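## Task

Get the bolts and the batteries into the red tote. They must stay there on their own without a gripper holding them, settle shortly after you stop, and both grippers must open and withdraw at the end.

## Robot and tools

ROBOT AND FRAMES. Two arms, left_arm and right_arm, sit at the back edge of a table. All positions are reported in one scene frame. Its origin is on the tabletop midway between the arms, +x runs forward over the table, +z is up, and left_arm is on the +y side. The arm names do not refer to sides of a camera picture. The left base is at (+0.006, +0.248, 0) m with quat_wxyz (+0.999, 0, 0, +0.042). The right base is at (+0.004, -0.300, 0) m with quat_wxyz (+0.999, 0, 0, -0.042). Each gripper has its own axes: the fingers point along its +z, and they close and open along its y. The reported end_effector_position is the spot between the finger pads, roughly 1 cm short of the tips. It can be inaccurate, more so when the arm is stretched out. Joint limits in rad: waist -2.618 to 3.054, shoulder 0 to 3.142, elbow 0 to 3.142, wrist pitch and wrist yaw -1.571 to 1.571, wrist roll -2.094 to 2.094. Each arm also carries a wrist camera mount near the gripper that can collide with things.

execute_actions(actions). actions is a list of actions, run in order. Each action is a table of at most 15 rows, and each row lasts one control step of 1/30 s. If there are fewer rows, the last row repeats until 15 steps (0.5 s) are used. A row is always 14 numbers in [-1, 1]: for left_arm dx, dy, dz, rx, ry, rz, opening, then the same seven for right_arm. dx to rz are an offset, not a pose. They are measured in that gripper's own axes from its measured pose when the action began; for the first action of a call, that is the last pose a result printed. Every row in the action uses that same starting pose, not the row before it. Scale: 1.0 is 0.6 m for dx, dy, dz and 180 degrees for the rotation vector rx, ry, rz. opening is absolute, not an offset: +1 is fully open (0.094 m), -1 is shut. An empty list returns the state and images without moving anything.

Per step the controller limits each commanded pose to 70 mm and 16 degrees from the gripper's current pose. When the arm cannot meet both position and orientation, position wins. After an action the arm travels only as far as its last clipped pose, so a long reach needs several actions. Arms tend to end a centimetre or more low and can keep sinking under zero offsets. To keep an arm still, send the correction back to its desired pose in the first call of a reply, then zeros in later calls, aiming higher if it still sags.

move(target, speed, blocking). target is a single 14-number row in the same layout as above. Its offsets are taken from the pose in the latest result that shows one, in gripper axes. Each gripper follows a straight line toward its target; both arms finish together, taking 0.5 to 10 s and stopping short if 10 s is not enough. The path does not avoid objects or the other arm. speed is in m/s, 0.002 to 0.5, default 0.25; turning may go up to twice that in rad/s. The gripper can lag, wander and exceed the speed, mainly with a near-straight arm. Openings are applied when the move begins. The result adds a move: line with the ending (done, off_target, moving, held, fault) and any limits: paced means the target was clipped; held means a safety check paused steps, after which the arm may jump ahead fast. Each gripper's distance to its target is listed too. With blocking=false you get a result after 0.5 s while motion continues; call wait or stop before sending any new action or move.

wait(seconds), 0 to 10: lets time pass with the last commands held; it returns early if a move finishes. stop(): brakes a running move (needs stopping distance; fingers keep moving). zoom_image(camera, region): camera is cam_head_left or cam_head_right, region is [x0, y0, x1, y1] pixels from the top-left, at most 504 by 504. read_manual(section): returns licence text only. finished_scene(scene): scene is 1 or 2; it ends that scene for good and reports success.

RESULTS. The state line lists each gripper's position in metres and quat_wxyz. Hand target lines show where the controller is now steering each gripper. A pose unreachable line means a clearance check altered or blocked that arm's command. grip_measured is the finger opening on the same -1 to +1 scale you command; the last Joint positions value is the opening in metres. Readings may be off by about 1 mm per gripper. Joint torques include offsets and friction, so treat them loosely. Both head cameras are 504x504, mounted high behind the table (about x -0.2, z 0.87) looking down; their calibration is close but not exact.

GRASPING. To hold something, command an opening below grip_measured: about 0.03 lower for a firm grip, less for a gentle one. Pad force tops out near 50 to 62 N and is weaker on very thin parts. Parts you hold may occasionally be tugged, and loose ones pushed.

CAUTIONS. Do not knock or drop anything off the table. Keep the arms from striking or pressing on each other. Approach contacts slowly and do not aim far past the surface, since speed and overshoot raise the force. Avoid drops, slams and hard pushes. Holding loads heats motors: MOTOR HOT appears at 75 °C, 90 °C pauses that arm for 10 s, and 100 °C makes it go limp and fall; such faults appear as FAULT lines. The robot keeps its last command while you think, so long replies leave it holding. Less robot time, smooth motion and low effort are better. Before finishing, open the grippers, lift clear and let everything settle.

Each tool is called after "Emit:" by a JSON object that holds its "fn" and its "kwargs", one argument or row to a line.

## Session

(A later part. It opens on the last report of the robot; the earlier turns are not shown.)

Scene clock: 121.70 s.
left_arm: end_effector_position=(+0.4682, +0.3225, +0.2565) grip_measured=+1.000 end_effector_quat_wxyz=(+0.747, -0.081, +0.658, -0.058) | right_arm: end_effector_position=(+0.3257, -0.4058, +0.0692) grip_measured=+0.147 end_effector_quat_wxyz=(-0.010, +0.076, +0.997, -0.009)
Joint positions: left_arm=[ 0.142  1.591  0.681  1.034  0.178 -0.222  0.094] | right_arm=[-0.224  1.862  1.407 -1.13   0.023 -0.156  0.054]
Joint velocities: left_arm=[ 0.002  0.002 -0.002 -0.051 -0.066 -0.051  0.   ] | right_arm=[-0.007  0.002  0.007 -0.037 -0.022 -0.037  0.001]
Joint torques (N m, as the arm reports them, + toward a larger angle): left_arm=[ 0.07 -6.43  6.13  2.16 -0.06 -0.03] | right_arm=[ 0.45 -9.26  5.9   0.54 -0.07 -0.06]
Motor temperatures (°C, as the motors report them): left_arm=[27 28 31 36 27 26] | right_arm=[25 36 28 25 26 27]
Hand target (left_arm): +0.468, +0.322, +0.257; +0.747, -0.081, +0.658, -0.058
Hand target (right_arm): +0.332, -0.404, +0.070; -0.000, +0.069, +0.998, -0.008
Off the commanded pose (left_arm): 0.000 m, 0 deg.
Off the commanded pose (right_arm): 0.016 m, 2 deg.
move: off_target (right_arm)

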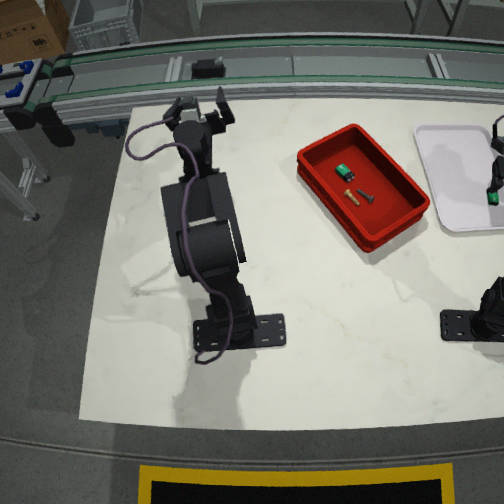

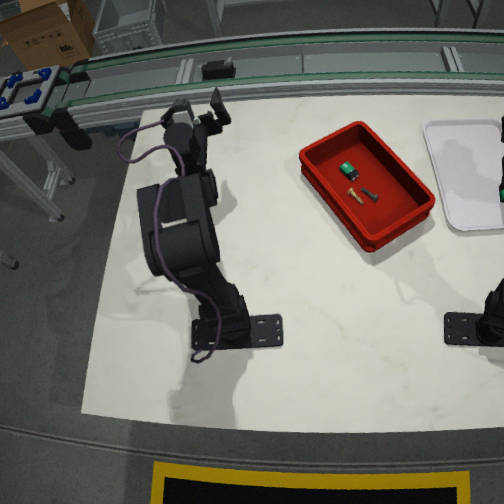

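Emit:
{"fn": "move", "kwargs": {
  "target": [0,0,0,0,0,0,1,-0.024,0,0.055,0,0,0,0.25],
  "speed": 0.1
}}

Emit:
{"fn": "zoom_image", "kwargs": {
  "camera": "cam_head_left",
  "region": [404,130,504,250]
}}

Scene clock: 124.27 s.
left_arm: end_effector_position=(+0.4682, +0.3225, +0.2565) grip_measured=+1.000 end_effector_quat_wxyz=(+0.747, -0.081, +0.658, -0.058) | right_arm: end_effector_position=(+0.3391, -0.4100, +0.0407) grip_measured=+0.247 end_effector_quat_wxyz=(-0.010, +0.075, +0.997, -0.009)
Joint positions: left_arm=[ 0.142  1.591  0.681  1.034  0.178 -0.222  0.094] | right_arm=[-0.224  1.943  1.398 -1.041  0.023 -0.158  0.059]
Joint velocities: left_arm=[-0.007  0.012 -0.017 -0.007  0.022  0.007  0.   ] | right_arm=[-0.002  0.012 -0.007  0.037  0.007  0.066 -0.   ]
Joint torques (N m, as the arm reports them, + toward a larger angle): left_arm=[ 0.08 -6.43  6.13  2.16 -0.06 -0.03] | right_arm=[  0.52 -10.12   3.99   0.52  -0.01   0.07]
Motor temperatures (°C, as the motors report them): left_arm=[27 28 31 36 27 26] | right_arm=[25 36 28 25 26 27]
Hand target (left_arm): +0.468, +0.322, +0.257; +0.747, -0.081, +0.658, -0.058
Hand target (right_arm): +0.340, -0.408, +0.036; -0.010, +0.076, +0.997, -0.009
Off the commanded pose (left_arm): 0.000 m, 0 deg.
Off the commanded pose (right_arm): 0.005 m, 0 deg.
move: done

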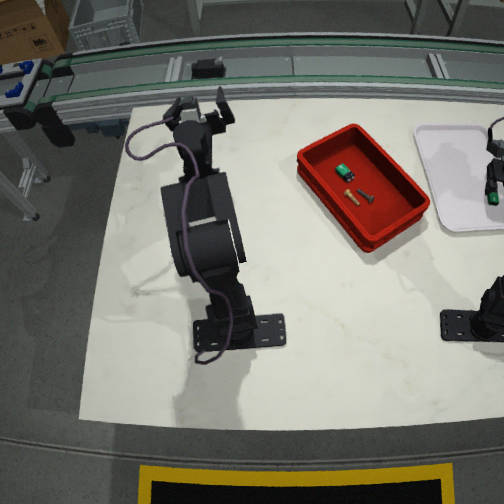

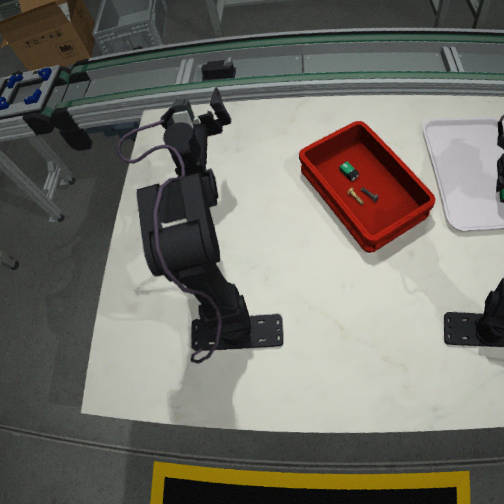

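Region (404, 130, 504, 250) of cam_head_left's 504x504 image, scaled by 4.200, with more detail than that image has.

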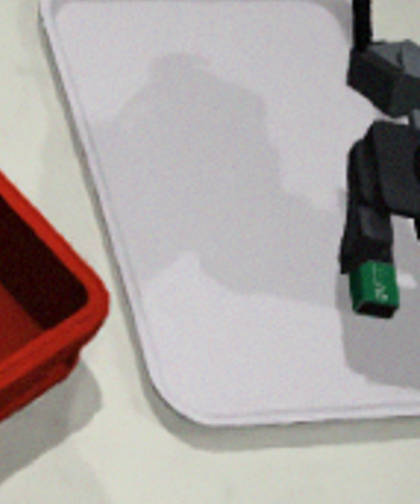

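Emit:
{"fn": "move", "kwargs": {
  "target": [0,0,0,0,0,0,1,0.005,0.014,0.038,0,0,0,0.25],
  "speed": 0.06
}}

Emit:
{"fn": "zoom_image", "kwargs": {
  "camera": "cam_head_left",
  "region": [404,130,504,250]
}}

Scene clock: 128.37 s.
left_arm: end_effector_position=(+0.4682, +0.3225, +0.2565) grip_measured=+1.000 end_effector_quat_wxyz=(+0.747, -0.081, +0.658, -0.058) | right_arm: end_effector_position=(+0.3378, -0.4043, +0.0233) grip_measured=+0.247 end_effector_quat_wxyz=(-0.008, +0.075, +0.997, -0.010)
Joint positions: left_arm=[ 0.142  1.591  0.681  1.034  0.178 -0.222  0.094] | right_arm=[-0.21   1.95   1.336 -0.967  0.023 -0.144  0.059]
Joint velocities: left_arm=[ 0.007 -0.007 -0.017  0.007  0.051  0.007  0.   ] | right_arm=[ 0.007  0.012  0.007 -0.022 -0.051 -0.022 -0.   ]
Joint torques (N m, as the arm reports them, + toward a larger angle): left_arm=[ 0.07 -6.42  6.13  2.15 -0.06 -0.03] | right_arm=[ 0.66 -9.87  3.88  0.54 -0.01  0.07]
Motor temperatures (°C, as the motors report them): left_arm=[27 28 31 37 27 26] | right_arm=[25 35 28 25 26 27]
Hand target (left_arm): +0.468, +0.322, +0.257; +0.747, -0.081, +0.658, -0.058
Hand target (right_arm): +0.337, -0.401, +0.018; -0.010, +0.075, +0.997, -0.009
Off the commanded pose (left_arm): 0.000 m, 0 deg.
Off the commanded pose (right_arm): 0.006 m, 0 deg.
move: done

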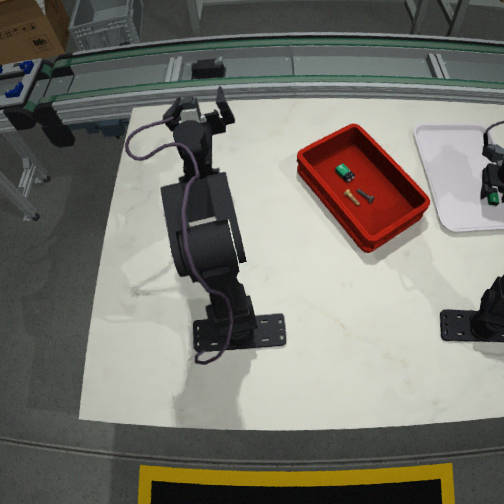

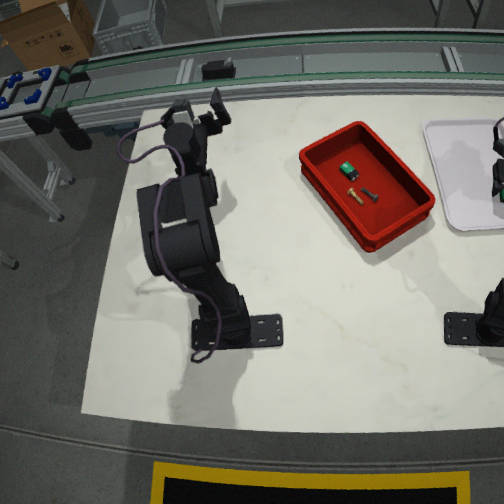

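Region (404, 130, 504, 250) of cam_head_left's 504x504 image, scaled by 4.200, with more detail than that image has.

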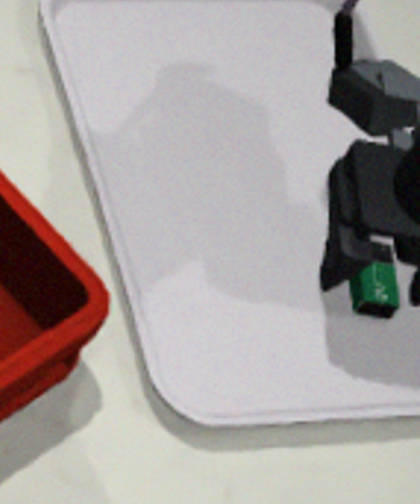

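Emit:
{"fn": "move", "kwargs": {
  "target": [0,0,0,0,0,0,1,0,0,0,0,0,0,-0.6]
}}

Emit:
{"fn": "move", "kwargs": {
  "target": [0,0,0,0,0,0,1,0,0.1,-0.18,0,0,0,-0.6],
  "speed": 0.2
}}

Scene clock: 130.93 s.
left_arm: end_effector_position=(+0.4682, +0.3225, +0.2565) grip_measured=+1.000 end_effector_quat_wxyz=(+0.747, -0.081, +0.658, -0.058) | right_arm: end_effector_position=(+0.3382, -0.4044, +0.0233) grip_measured=-0.480 end_effector_quat_wxyz=(-0.007, +0.075, +0.997, -0.010)
Joint positions: left_arm=[ 0.142  1.591  0.681  1.034  0.178 -0.222  0.094] | right_arm=[-0.21   1.95   1.336 -0.965  0.023 -0.144  0.024]
Joint velocities: left_arm=[-0.002 -0.012  0.002  0.095  0.022 -0.007  0.   ] | right_arm=[-0.002 -0.007 -0.002 -0.007 -0.022  0.022 -0.   ]
Joint torques (N m, as the arm reports them, + toward a larger angle): left_arm=[ 0.07 -6.43  6.14  2.15 -0.06 -0.03] | right_arm=[  0.01 -10.48   4.92   0.38   0.     0.  ]
Motor temperatures (°C, as the motors report them): left_arm=[27 28 31 37 27 26] | right_arm=[25 35 28 25 26 27]
Hand target (left_arm): +0.468, +0.322, +0.257; +0.747, -0.081, +0.658, -0.058
Hand target (right_arm): +0.338, -0.404, +0.023; -0.008, +0.075, +0.997, -0.010
Off the commanded pose (left_arm): 0.000 m, 0 deg.
Off the commanded pose (right_arm): 0.000 m, 0 deg.
move: done

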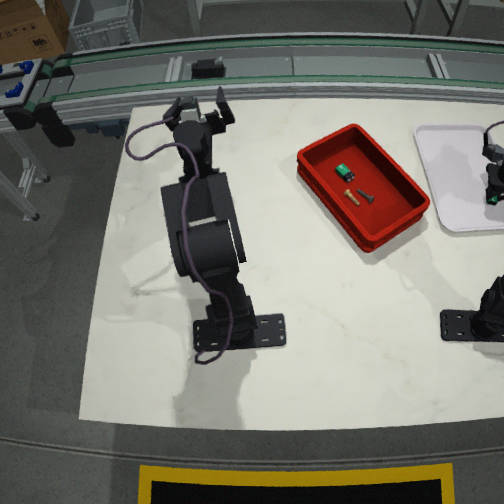

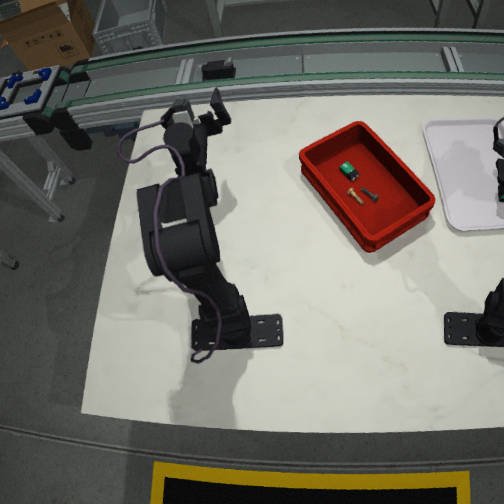

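Scene clock: 132.23 s.
left_arm: end_effector_position=(+0.4682, +0.3225, +0.2565) grip_measured=+1.000 end_effector_quat_wxyz=(+0.747, -0.081, +0.658, -0.058) | right_arm: end_effector_position=(+0.3452, -0.3464, +0.1194) grip_measured=-0.480 end_effector_quat_wxyz=(-0.019, +0.073, +0.997, -0.011)
Joint positions: left_arm=[ 0.142  1.591  0.681  1.034  0.178 -0.222  0.094] | right_arm=[-0.042  1.884  1.635 -1.359  0.023  0.02   0.024]
Joint velocities: left_arm=[-0.002  0.007  0.007 -0.081 -0.051  0.022  0.   ] | right_arm=[ 0.012 -0.012 -0.002  0.022  0.007  0.037  0.   ]
Joint torques (N m, as the arm reports them, + toward a larger angle): left_arm=[ 0.08 -6.43  6.13  2.16 -0.06 -0.04] | right_arm=[  0.34 -11.43   7.59   0.18  -0.02   0.02]
Motor temperatures (°C, as the motors report them): left_arm=[27 28 31 37 27 26] | right_arm=[25 35 28 25 26 27]
Hand target (left_arm): +0.468, +0.322, +0.257; +0.747, -0.081, +0.658, -0.058
Hand target (right_arm): +0.349, -0.345, +0.131; -0.005, +0.076, +0.997, -0.010
Off the commanded pose (left_arm): 0.000 m, 0 deg.
Off the commanded pose (right_arm): 0.012 m, 1 deg.
move: off_target (right_arm)

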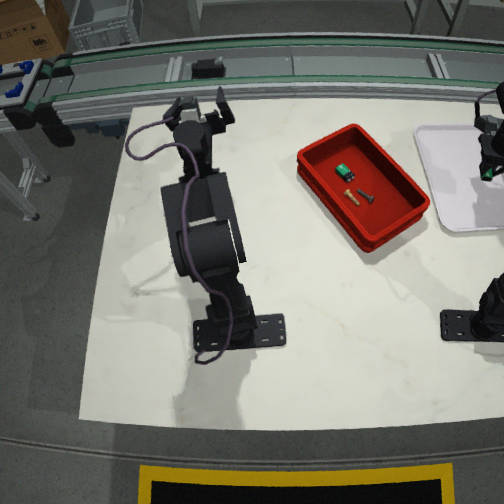

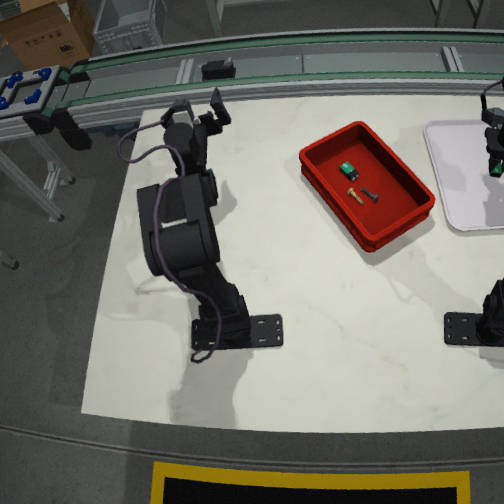

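Emit:
{"fn": "move", "kwargs": {
  "target": [0,0,0,0,0,0,1,0.125,0.387,-0.035,0,0,-0.27,-0.6],
  "speed": 0.3
}}

Emit:
{"fn": "move", "kwargs": {
  "target": [0,0,0,0,0,0,1,0,0,0.12,0,0,0,-0.6],
  "speed": 0.12
}}

Emit:
{"fn": "zoom_image", "kwargs": {
  "camera": "cam_head_left",
  "region": [280,80,450,270]
}}

Scene clock: 137.97 s.
left_arm: end_effector_position=(+0.4682, +0.3225, +0.2565) grip_measured=+1.000 end_effector_quat_wxyz=(+0.747, -0.081, +0.658, -0.058) | right_arm: end_effector_position=(+0.3087, -0.1090, +0.1357) grip_measured=-0.479 end_effector_quat_wxyz=(-0.020, -0.340, +0.940, -0.007)
Joint positions: left_arm=[ 0.142  1.591  0.681  1.034  0.178 -0.222  0.094] | right_arm=[ 0.644  1.955  1.796 -1.455  0.005 -0.136  0.024]
Joint velocities: left_arm=[ 0.012 -0.007 -0.002  0.022  0.051  0.022  0.   ] | right_arm=[-0.002  0.007  0.002 -0.051 -0.007  0.022 -0.001]
Joint torques (N m, as the arm reports them, + toward a larger angle): left_arm=[ 0.07 -6.42  6.13  2.15 -0.06 -0.04] | right_arm=[ -0.05 -10.35   7.65   0.21  -0.05  -0.07]
Motor temperatures (°C, as the motors report them): left_arm=[27 28 32 37 27 26] | right_arm=[25 35 28 25 26 27]
Hand target (left_arm): +0.468, +0.322, +0.257; +0.747, -0.081, +0.658, -0.058
Hand target (right_arm): +0.311, -0.107, +0.141; -0.016, -0.344, +0.939, -0.003
Off the commanded pose (left_arm): 0.000 m, 0 deg.
Off the commanded pose (right_arm): 0.005 m, 1 deg.
move: done

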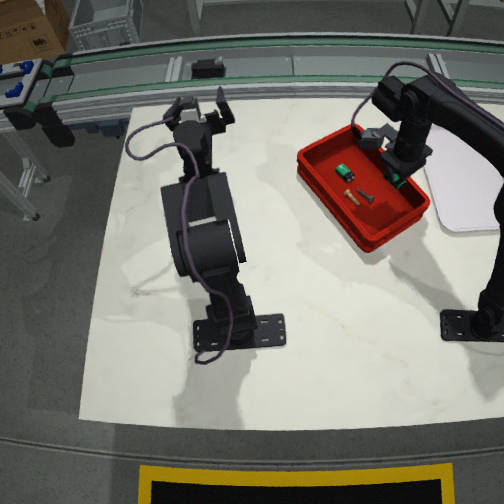

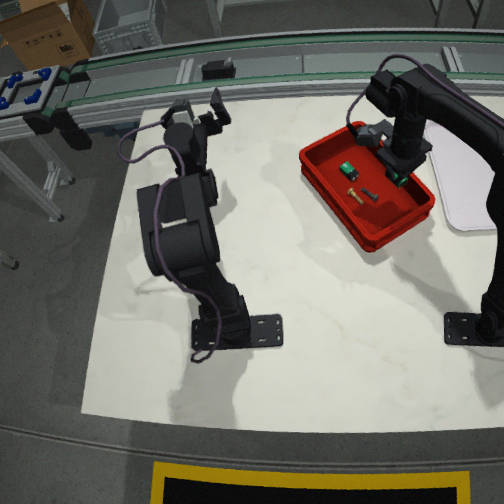

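Scene clock: 139.17 s.
left_arm: end_effector_position=(+0.4682, +0.3225, +0.2565) grip_measured=+1.000 end_effector_quat_wxyz=(+0.747, -0.081, +0.658, -0.058) | right_arm: end_effector_position=(+0.3061, -0.1107, +0.0671) grip_measured=-0.479 end_effector_quat_wxyz=(-0.022, -0.340, +0.940, -0.007)
Joint positions: left_arm=[ 0.142  1.591  0.681  1.034  0.178 -0.222  0.094] | right_arm=[ 0.644  1.96   1.529 -1.186  0.005 -0.136  0.024]
Joint velocities: left_arm=[-0.012 -0.007 -0.007 -0.007  0.022  0.022  0.   ] | right_arm=[-0.002 -0.002 -0.007 -0.022 -0.037  0.051  0.   ]
Joint torques (N m, as the arm reports them, + toward a larger angle): left_arm=[ 0.06 -6.44  6.13  2.15 -0.06 -0.03] | right_arm=[  0.25 -10.73   4.23   0.43  -0.01   0.02]
Motor temperatures (°C, as the motors report them): left_arm=[27 28 32 37 27 26] | right_arm=[25 35 28 25 26 27]
Hand target (left_arm): +0.468, +0.322, +0.257; +0.747, -0.081, +0.658, -0.058
Hand target (right_arm): +0.306, -0.110, +0.064; -0.021, -0.340, +0.940, -0.007
Off the commanded pose (left_arm): 0.000 m, 0 deg.
Off the commanded pose (right_arm): 0.003 m, 0 deg.
move: done

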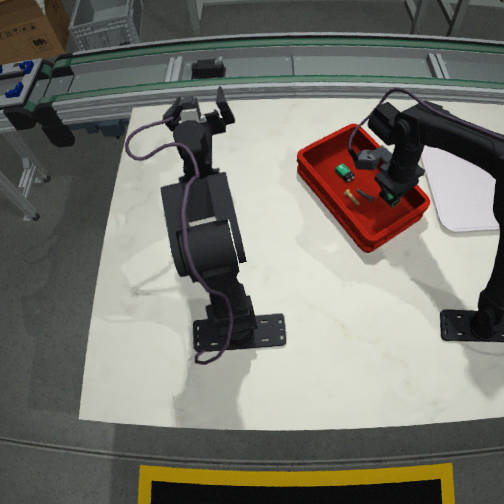

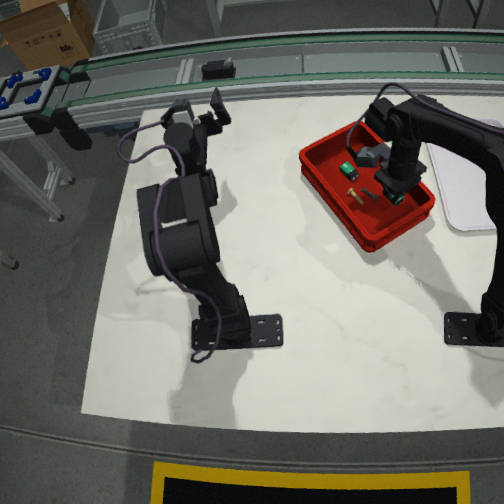

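Region (280, 80, 450, 270) of cam_head_left's 504x504 image, scaled by 2.653, with more detail than that image has; it fills the left 451 columns of this view, and the rest is white.

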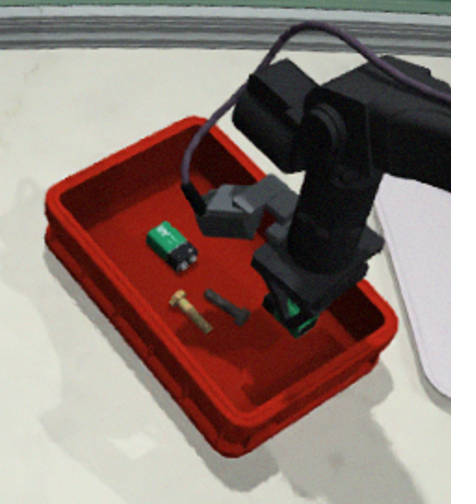

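Emit:
{"fn": "move", "kwargs": {
  "target": [0,0,0,0,0,0,1,0.005,-0.018,0.073,0,0,0,-0.6],
  "speed": 0.08
}}

Emit:
{"fn": "move", "kwargs": {
  "target": [0,0,0,0,0,0,1,0,0,0,0,0,0,-0.2]
}}

Emit:
{"fn": "move", "kwargs": {
  "target": [0,0,0,0,0,0,1,0,0,-0.18,0,0,0,-0.2]
}}

Emit:
{"fn": "move", "kwargs": {
  "target": [0,0,0,0,0,0,1,0.25,-0.25,-0.02,0,0,0.2,-0.2]
}}

Scene clock: 144.00 s.
left_arm: end_effector_position=(+0.4682, +0.3225, +0.2565) grip_measured=+1.000 end_effector_quat_wxyz=(+0.747, -0.081, +0.658, -0.058) | right_arm: end_effector_position=(+0.3034, -0.1204, +0.0298) grip_measured=-0.479 end_effector_quat_wxyz=(-0.031, -0.340, +0.940, -0.008)
Joint positions: left_arm=[ 0.142  1.591  0.681  1.034  0.178 -0.222  0.094] | right_arm=[ 0.624  1.986  1.412 -1.06   0.004 -0.155  0.024]
Joint velocities: left_arm=[ 0.002  0.002  0.002  0.081 -0.022  0.037  0.   ] | right_arm=[ 0.002  0.002 -0.007  0.007 -0.022 -0.022 -0.   ]
Joint torques (N m, as the arm reports them, + toward a larger angle): left_arm=[ 0.07 -6.44  6.13  2.15 -0.06 -0.03] | right_arm=[ -0.74 -10.07   3.57   0.67  -0.02  -0.08]
Motor temperatures (°C, as the motors report them): left_arm=[27 28 32 37 27 26] | right_arm=[25 35 28 25 26 27]
Hand target (left_arm): +0.468, +0.322, +0.257; +0.747, -0.081, +0.658, -0.058
Hand target (right_arm): +0.309, -0.121, +0.023; -0.022, -0.340, +0.940, -0.007
Off the commanded pose (left_arm): 0.000 m, 0 deg.
Off the commanded pose (right_arm): 0.009 m, 1 deg.
move: done

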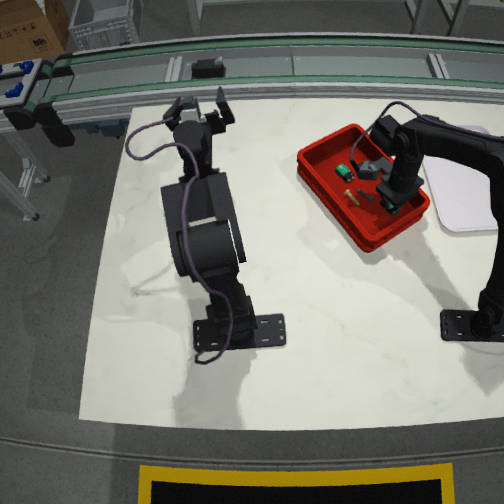

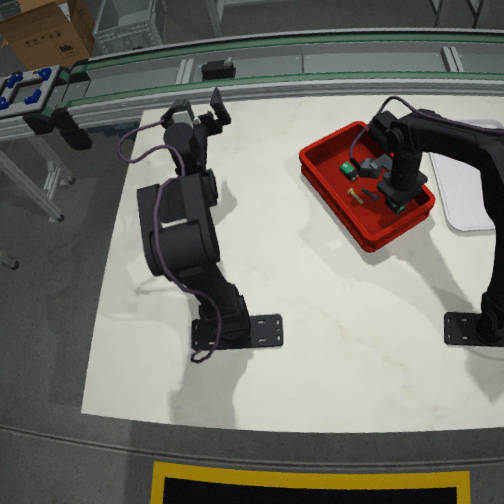

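Scene clock: 144.50 s.
left_arm: end_effector_position=(+0.4682, +0.3225, +0.2565) grip_measured=+1.000 end_effector_quat_wxyz=(+0.747, -0.081, +0.658, -0.058) | right_arm: end_effector_position=(+0.3032, -0.1205, +0.0298) grip_measured=-0.203 end_effector_quat_wxyz=(-0.031, -0.340, +0.940, -0.008)
Joint positions: left_arm=[ 0.142  1.591  0.681  1.034  0.178 -0.222  0.094] | right_arm=[ 0.624  1.986  1.412 -1.061  0.004 -0.155  0.037]
Joint velocities: left_arm=[-0.017 -0.012 -0.002  0.007 -0.066 -0.022  0.   ] | right_arm=[-0.007  0.002  0.007  0.037  0.007  0.037 -0.001]
Joint torques (N m, as the arm reports them, + toward a larger angle): left_arm=[ 0.07 -6.43  6.13  2.15 -0.06 -0.03] | right_arm=[  0.01 -10.81   4.78   0.27  -0.01   0.01]
Motor temperatures (°C, as the motors report them): left_arm=[27 28 32 37 27 26] | right_arm=[25 35 28 25 26 27]
Hand target (left_arm): +0.468, +0.322, +0.257; +0.747, -0.081, +0.658, -0.058
Hand target (right_arm): +0.303, -0.120, +0.030; -0.031, -0.340, +0.940, -0.008
Off the commanded pose (left_arm): 0.000 m, 0 deg.
Off the commanded pose (right_arm): 0.000 m, 0 deg.
move: done

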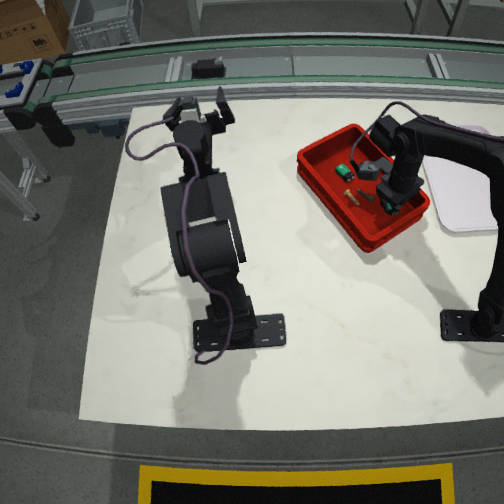

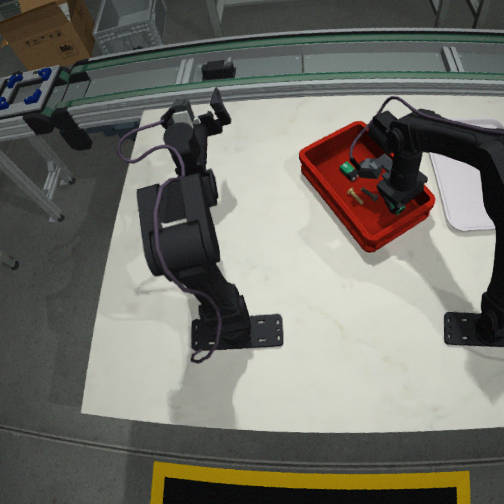

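Scene clock: 145.67 s.
left_arm: end_effector_position=(+0.4682, +0.3225, +0.2565) grip_measured=+1.000 end_effector_quat_wxyz=(+0.747, -0.081, +0.658, -0.058) | right_arm: end_effector_position=(+0.3067, -0.1184, +0.1313) grip_measured=-0.203 end_effector_quat_wxyz=(-0.036, -0.340, +0.940, -0.009)
Joint positions: left_arm=[ 0.142  1.591  0.681  1.034  0.178 -0.222  0.094] | right_arm=[ 0.624  1.959  1.782 -1.469  0.004 -0.155  0.037]
Joint velocities: left_arm=[-0.007 -0.002 -0.002 -0.051  0.081  0.022  0.   ] | right_arm=[-0.022 -0.007 -0.012  0.081  0.022  0.066 -0.001]
Joint torques (N m, as the arm reports them, + toward a larger angle): left_arm=[ 0.07 -6.43  6.13  2.16 -0.06 -0.03] | right_arm=[ -0.3  -10.79   7.24   0.13  -0.01  -0.02]
Motor temperatures (°C, as the motors report them): left_arm=[27 28 32 37 27 26] | right_arm=[25 35 28 25 26 27]
Hand target (left_arm): +0.468, +0.322, +0.257; +0.747, -0.081, +0.658, -0.058
Hand target (right_arm): +0.309, -0.118, +0.138; -0.031, -0.340, +0.940, -0.008
Off the commanded pose (left_arm): 0.000 m, 0 deg.
Off the commanded pose (right_arm): 0.007 m, 1 deg.
move: done

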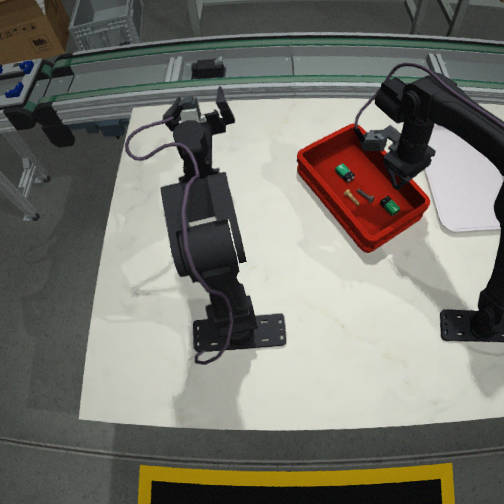

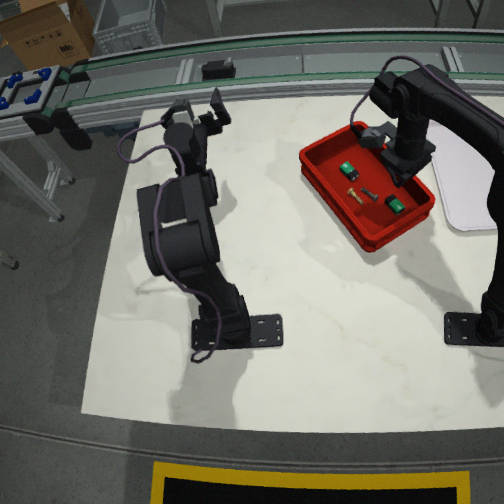

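Scene clock: 147.30 s.
left_arm: end_effector_position=(+0.4682, +0.3225, +0.2565) grip_measured=+1.000 end_effector_quat_wxyz=(+0.747, -0.081, +0.658, -0.058) | right_arm: end_effector_position=(+0.2882, -0.3270, +0.1457) grip_measured=-0.203 end_effector_quat_wxyz=(-0.040, -0.030, +0.999, -0.019)
Joint positions: left_arm=[ 0.142  1.591  0.681  1.034  0.178 -0.222  0.094] | right_arm=[ 0.015  1.694  1.504 -1.457  0.046 -0.128  0.037]
Joint velocities: left_arm=[-0.012 -0.007 -0.002 -0.051 -0.037 -0.051  0.   ] | right_arm=[-0.002 -0.012 -0.002 -0.007  0.007  0.037  0.   ]
Joint torques (N m, as the arm reports them, + toward a larger angle): left_arm=[ 0.08 -6.43  6.14  2.15 -0.06 -0.03] | right_arm=[ -0.1  -10.38   4.21   0.19   0.06  -0.02]
Motor temperatures (°C, as the motors report them): left_arm=[27 28 32 37 27 26] | right_arm=[25 35 28 25 26 27]
Hand target (left_arm): +0.468, +0.322, +0.257; +0.747, -0.081, +0.658, -0.058
Hand target (right_arm): +0.283, -0.328, +0.150; -0.037, -0.033, +0.999, -0.020
Off the commanded pose (left_arm): 0.000 m, 0 deg.
Off the commanded pose (right_arm): 0.008 m, 1 deg.
move: done

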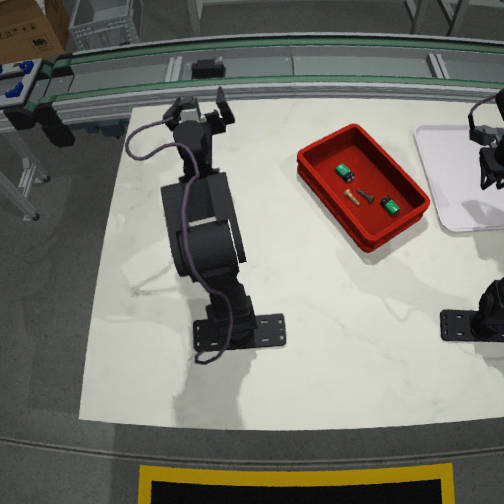

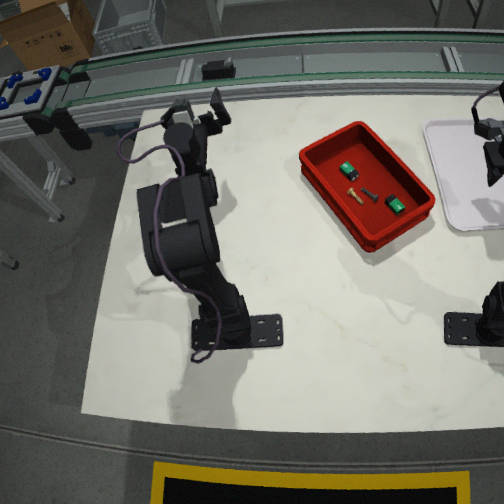

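Emit:
{"fn": "finished_scene", "kwargs": {
  "scene": 2
}}

The scene is finished: the task was done.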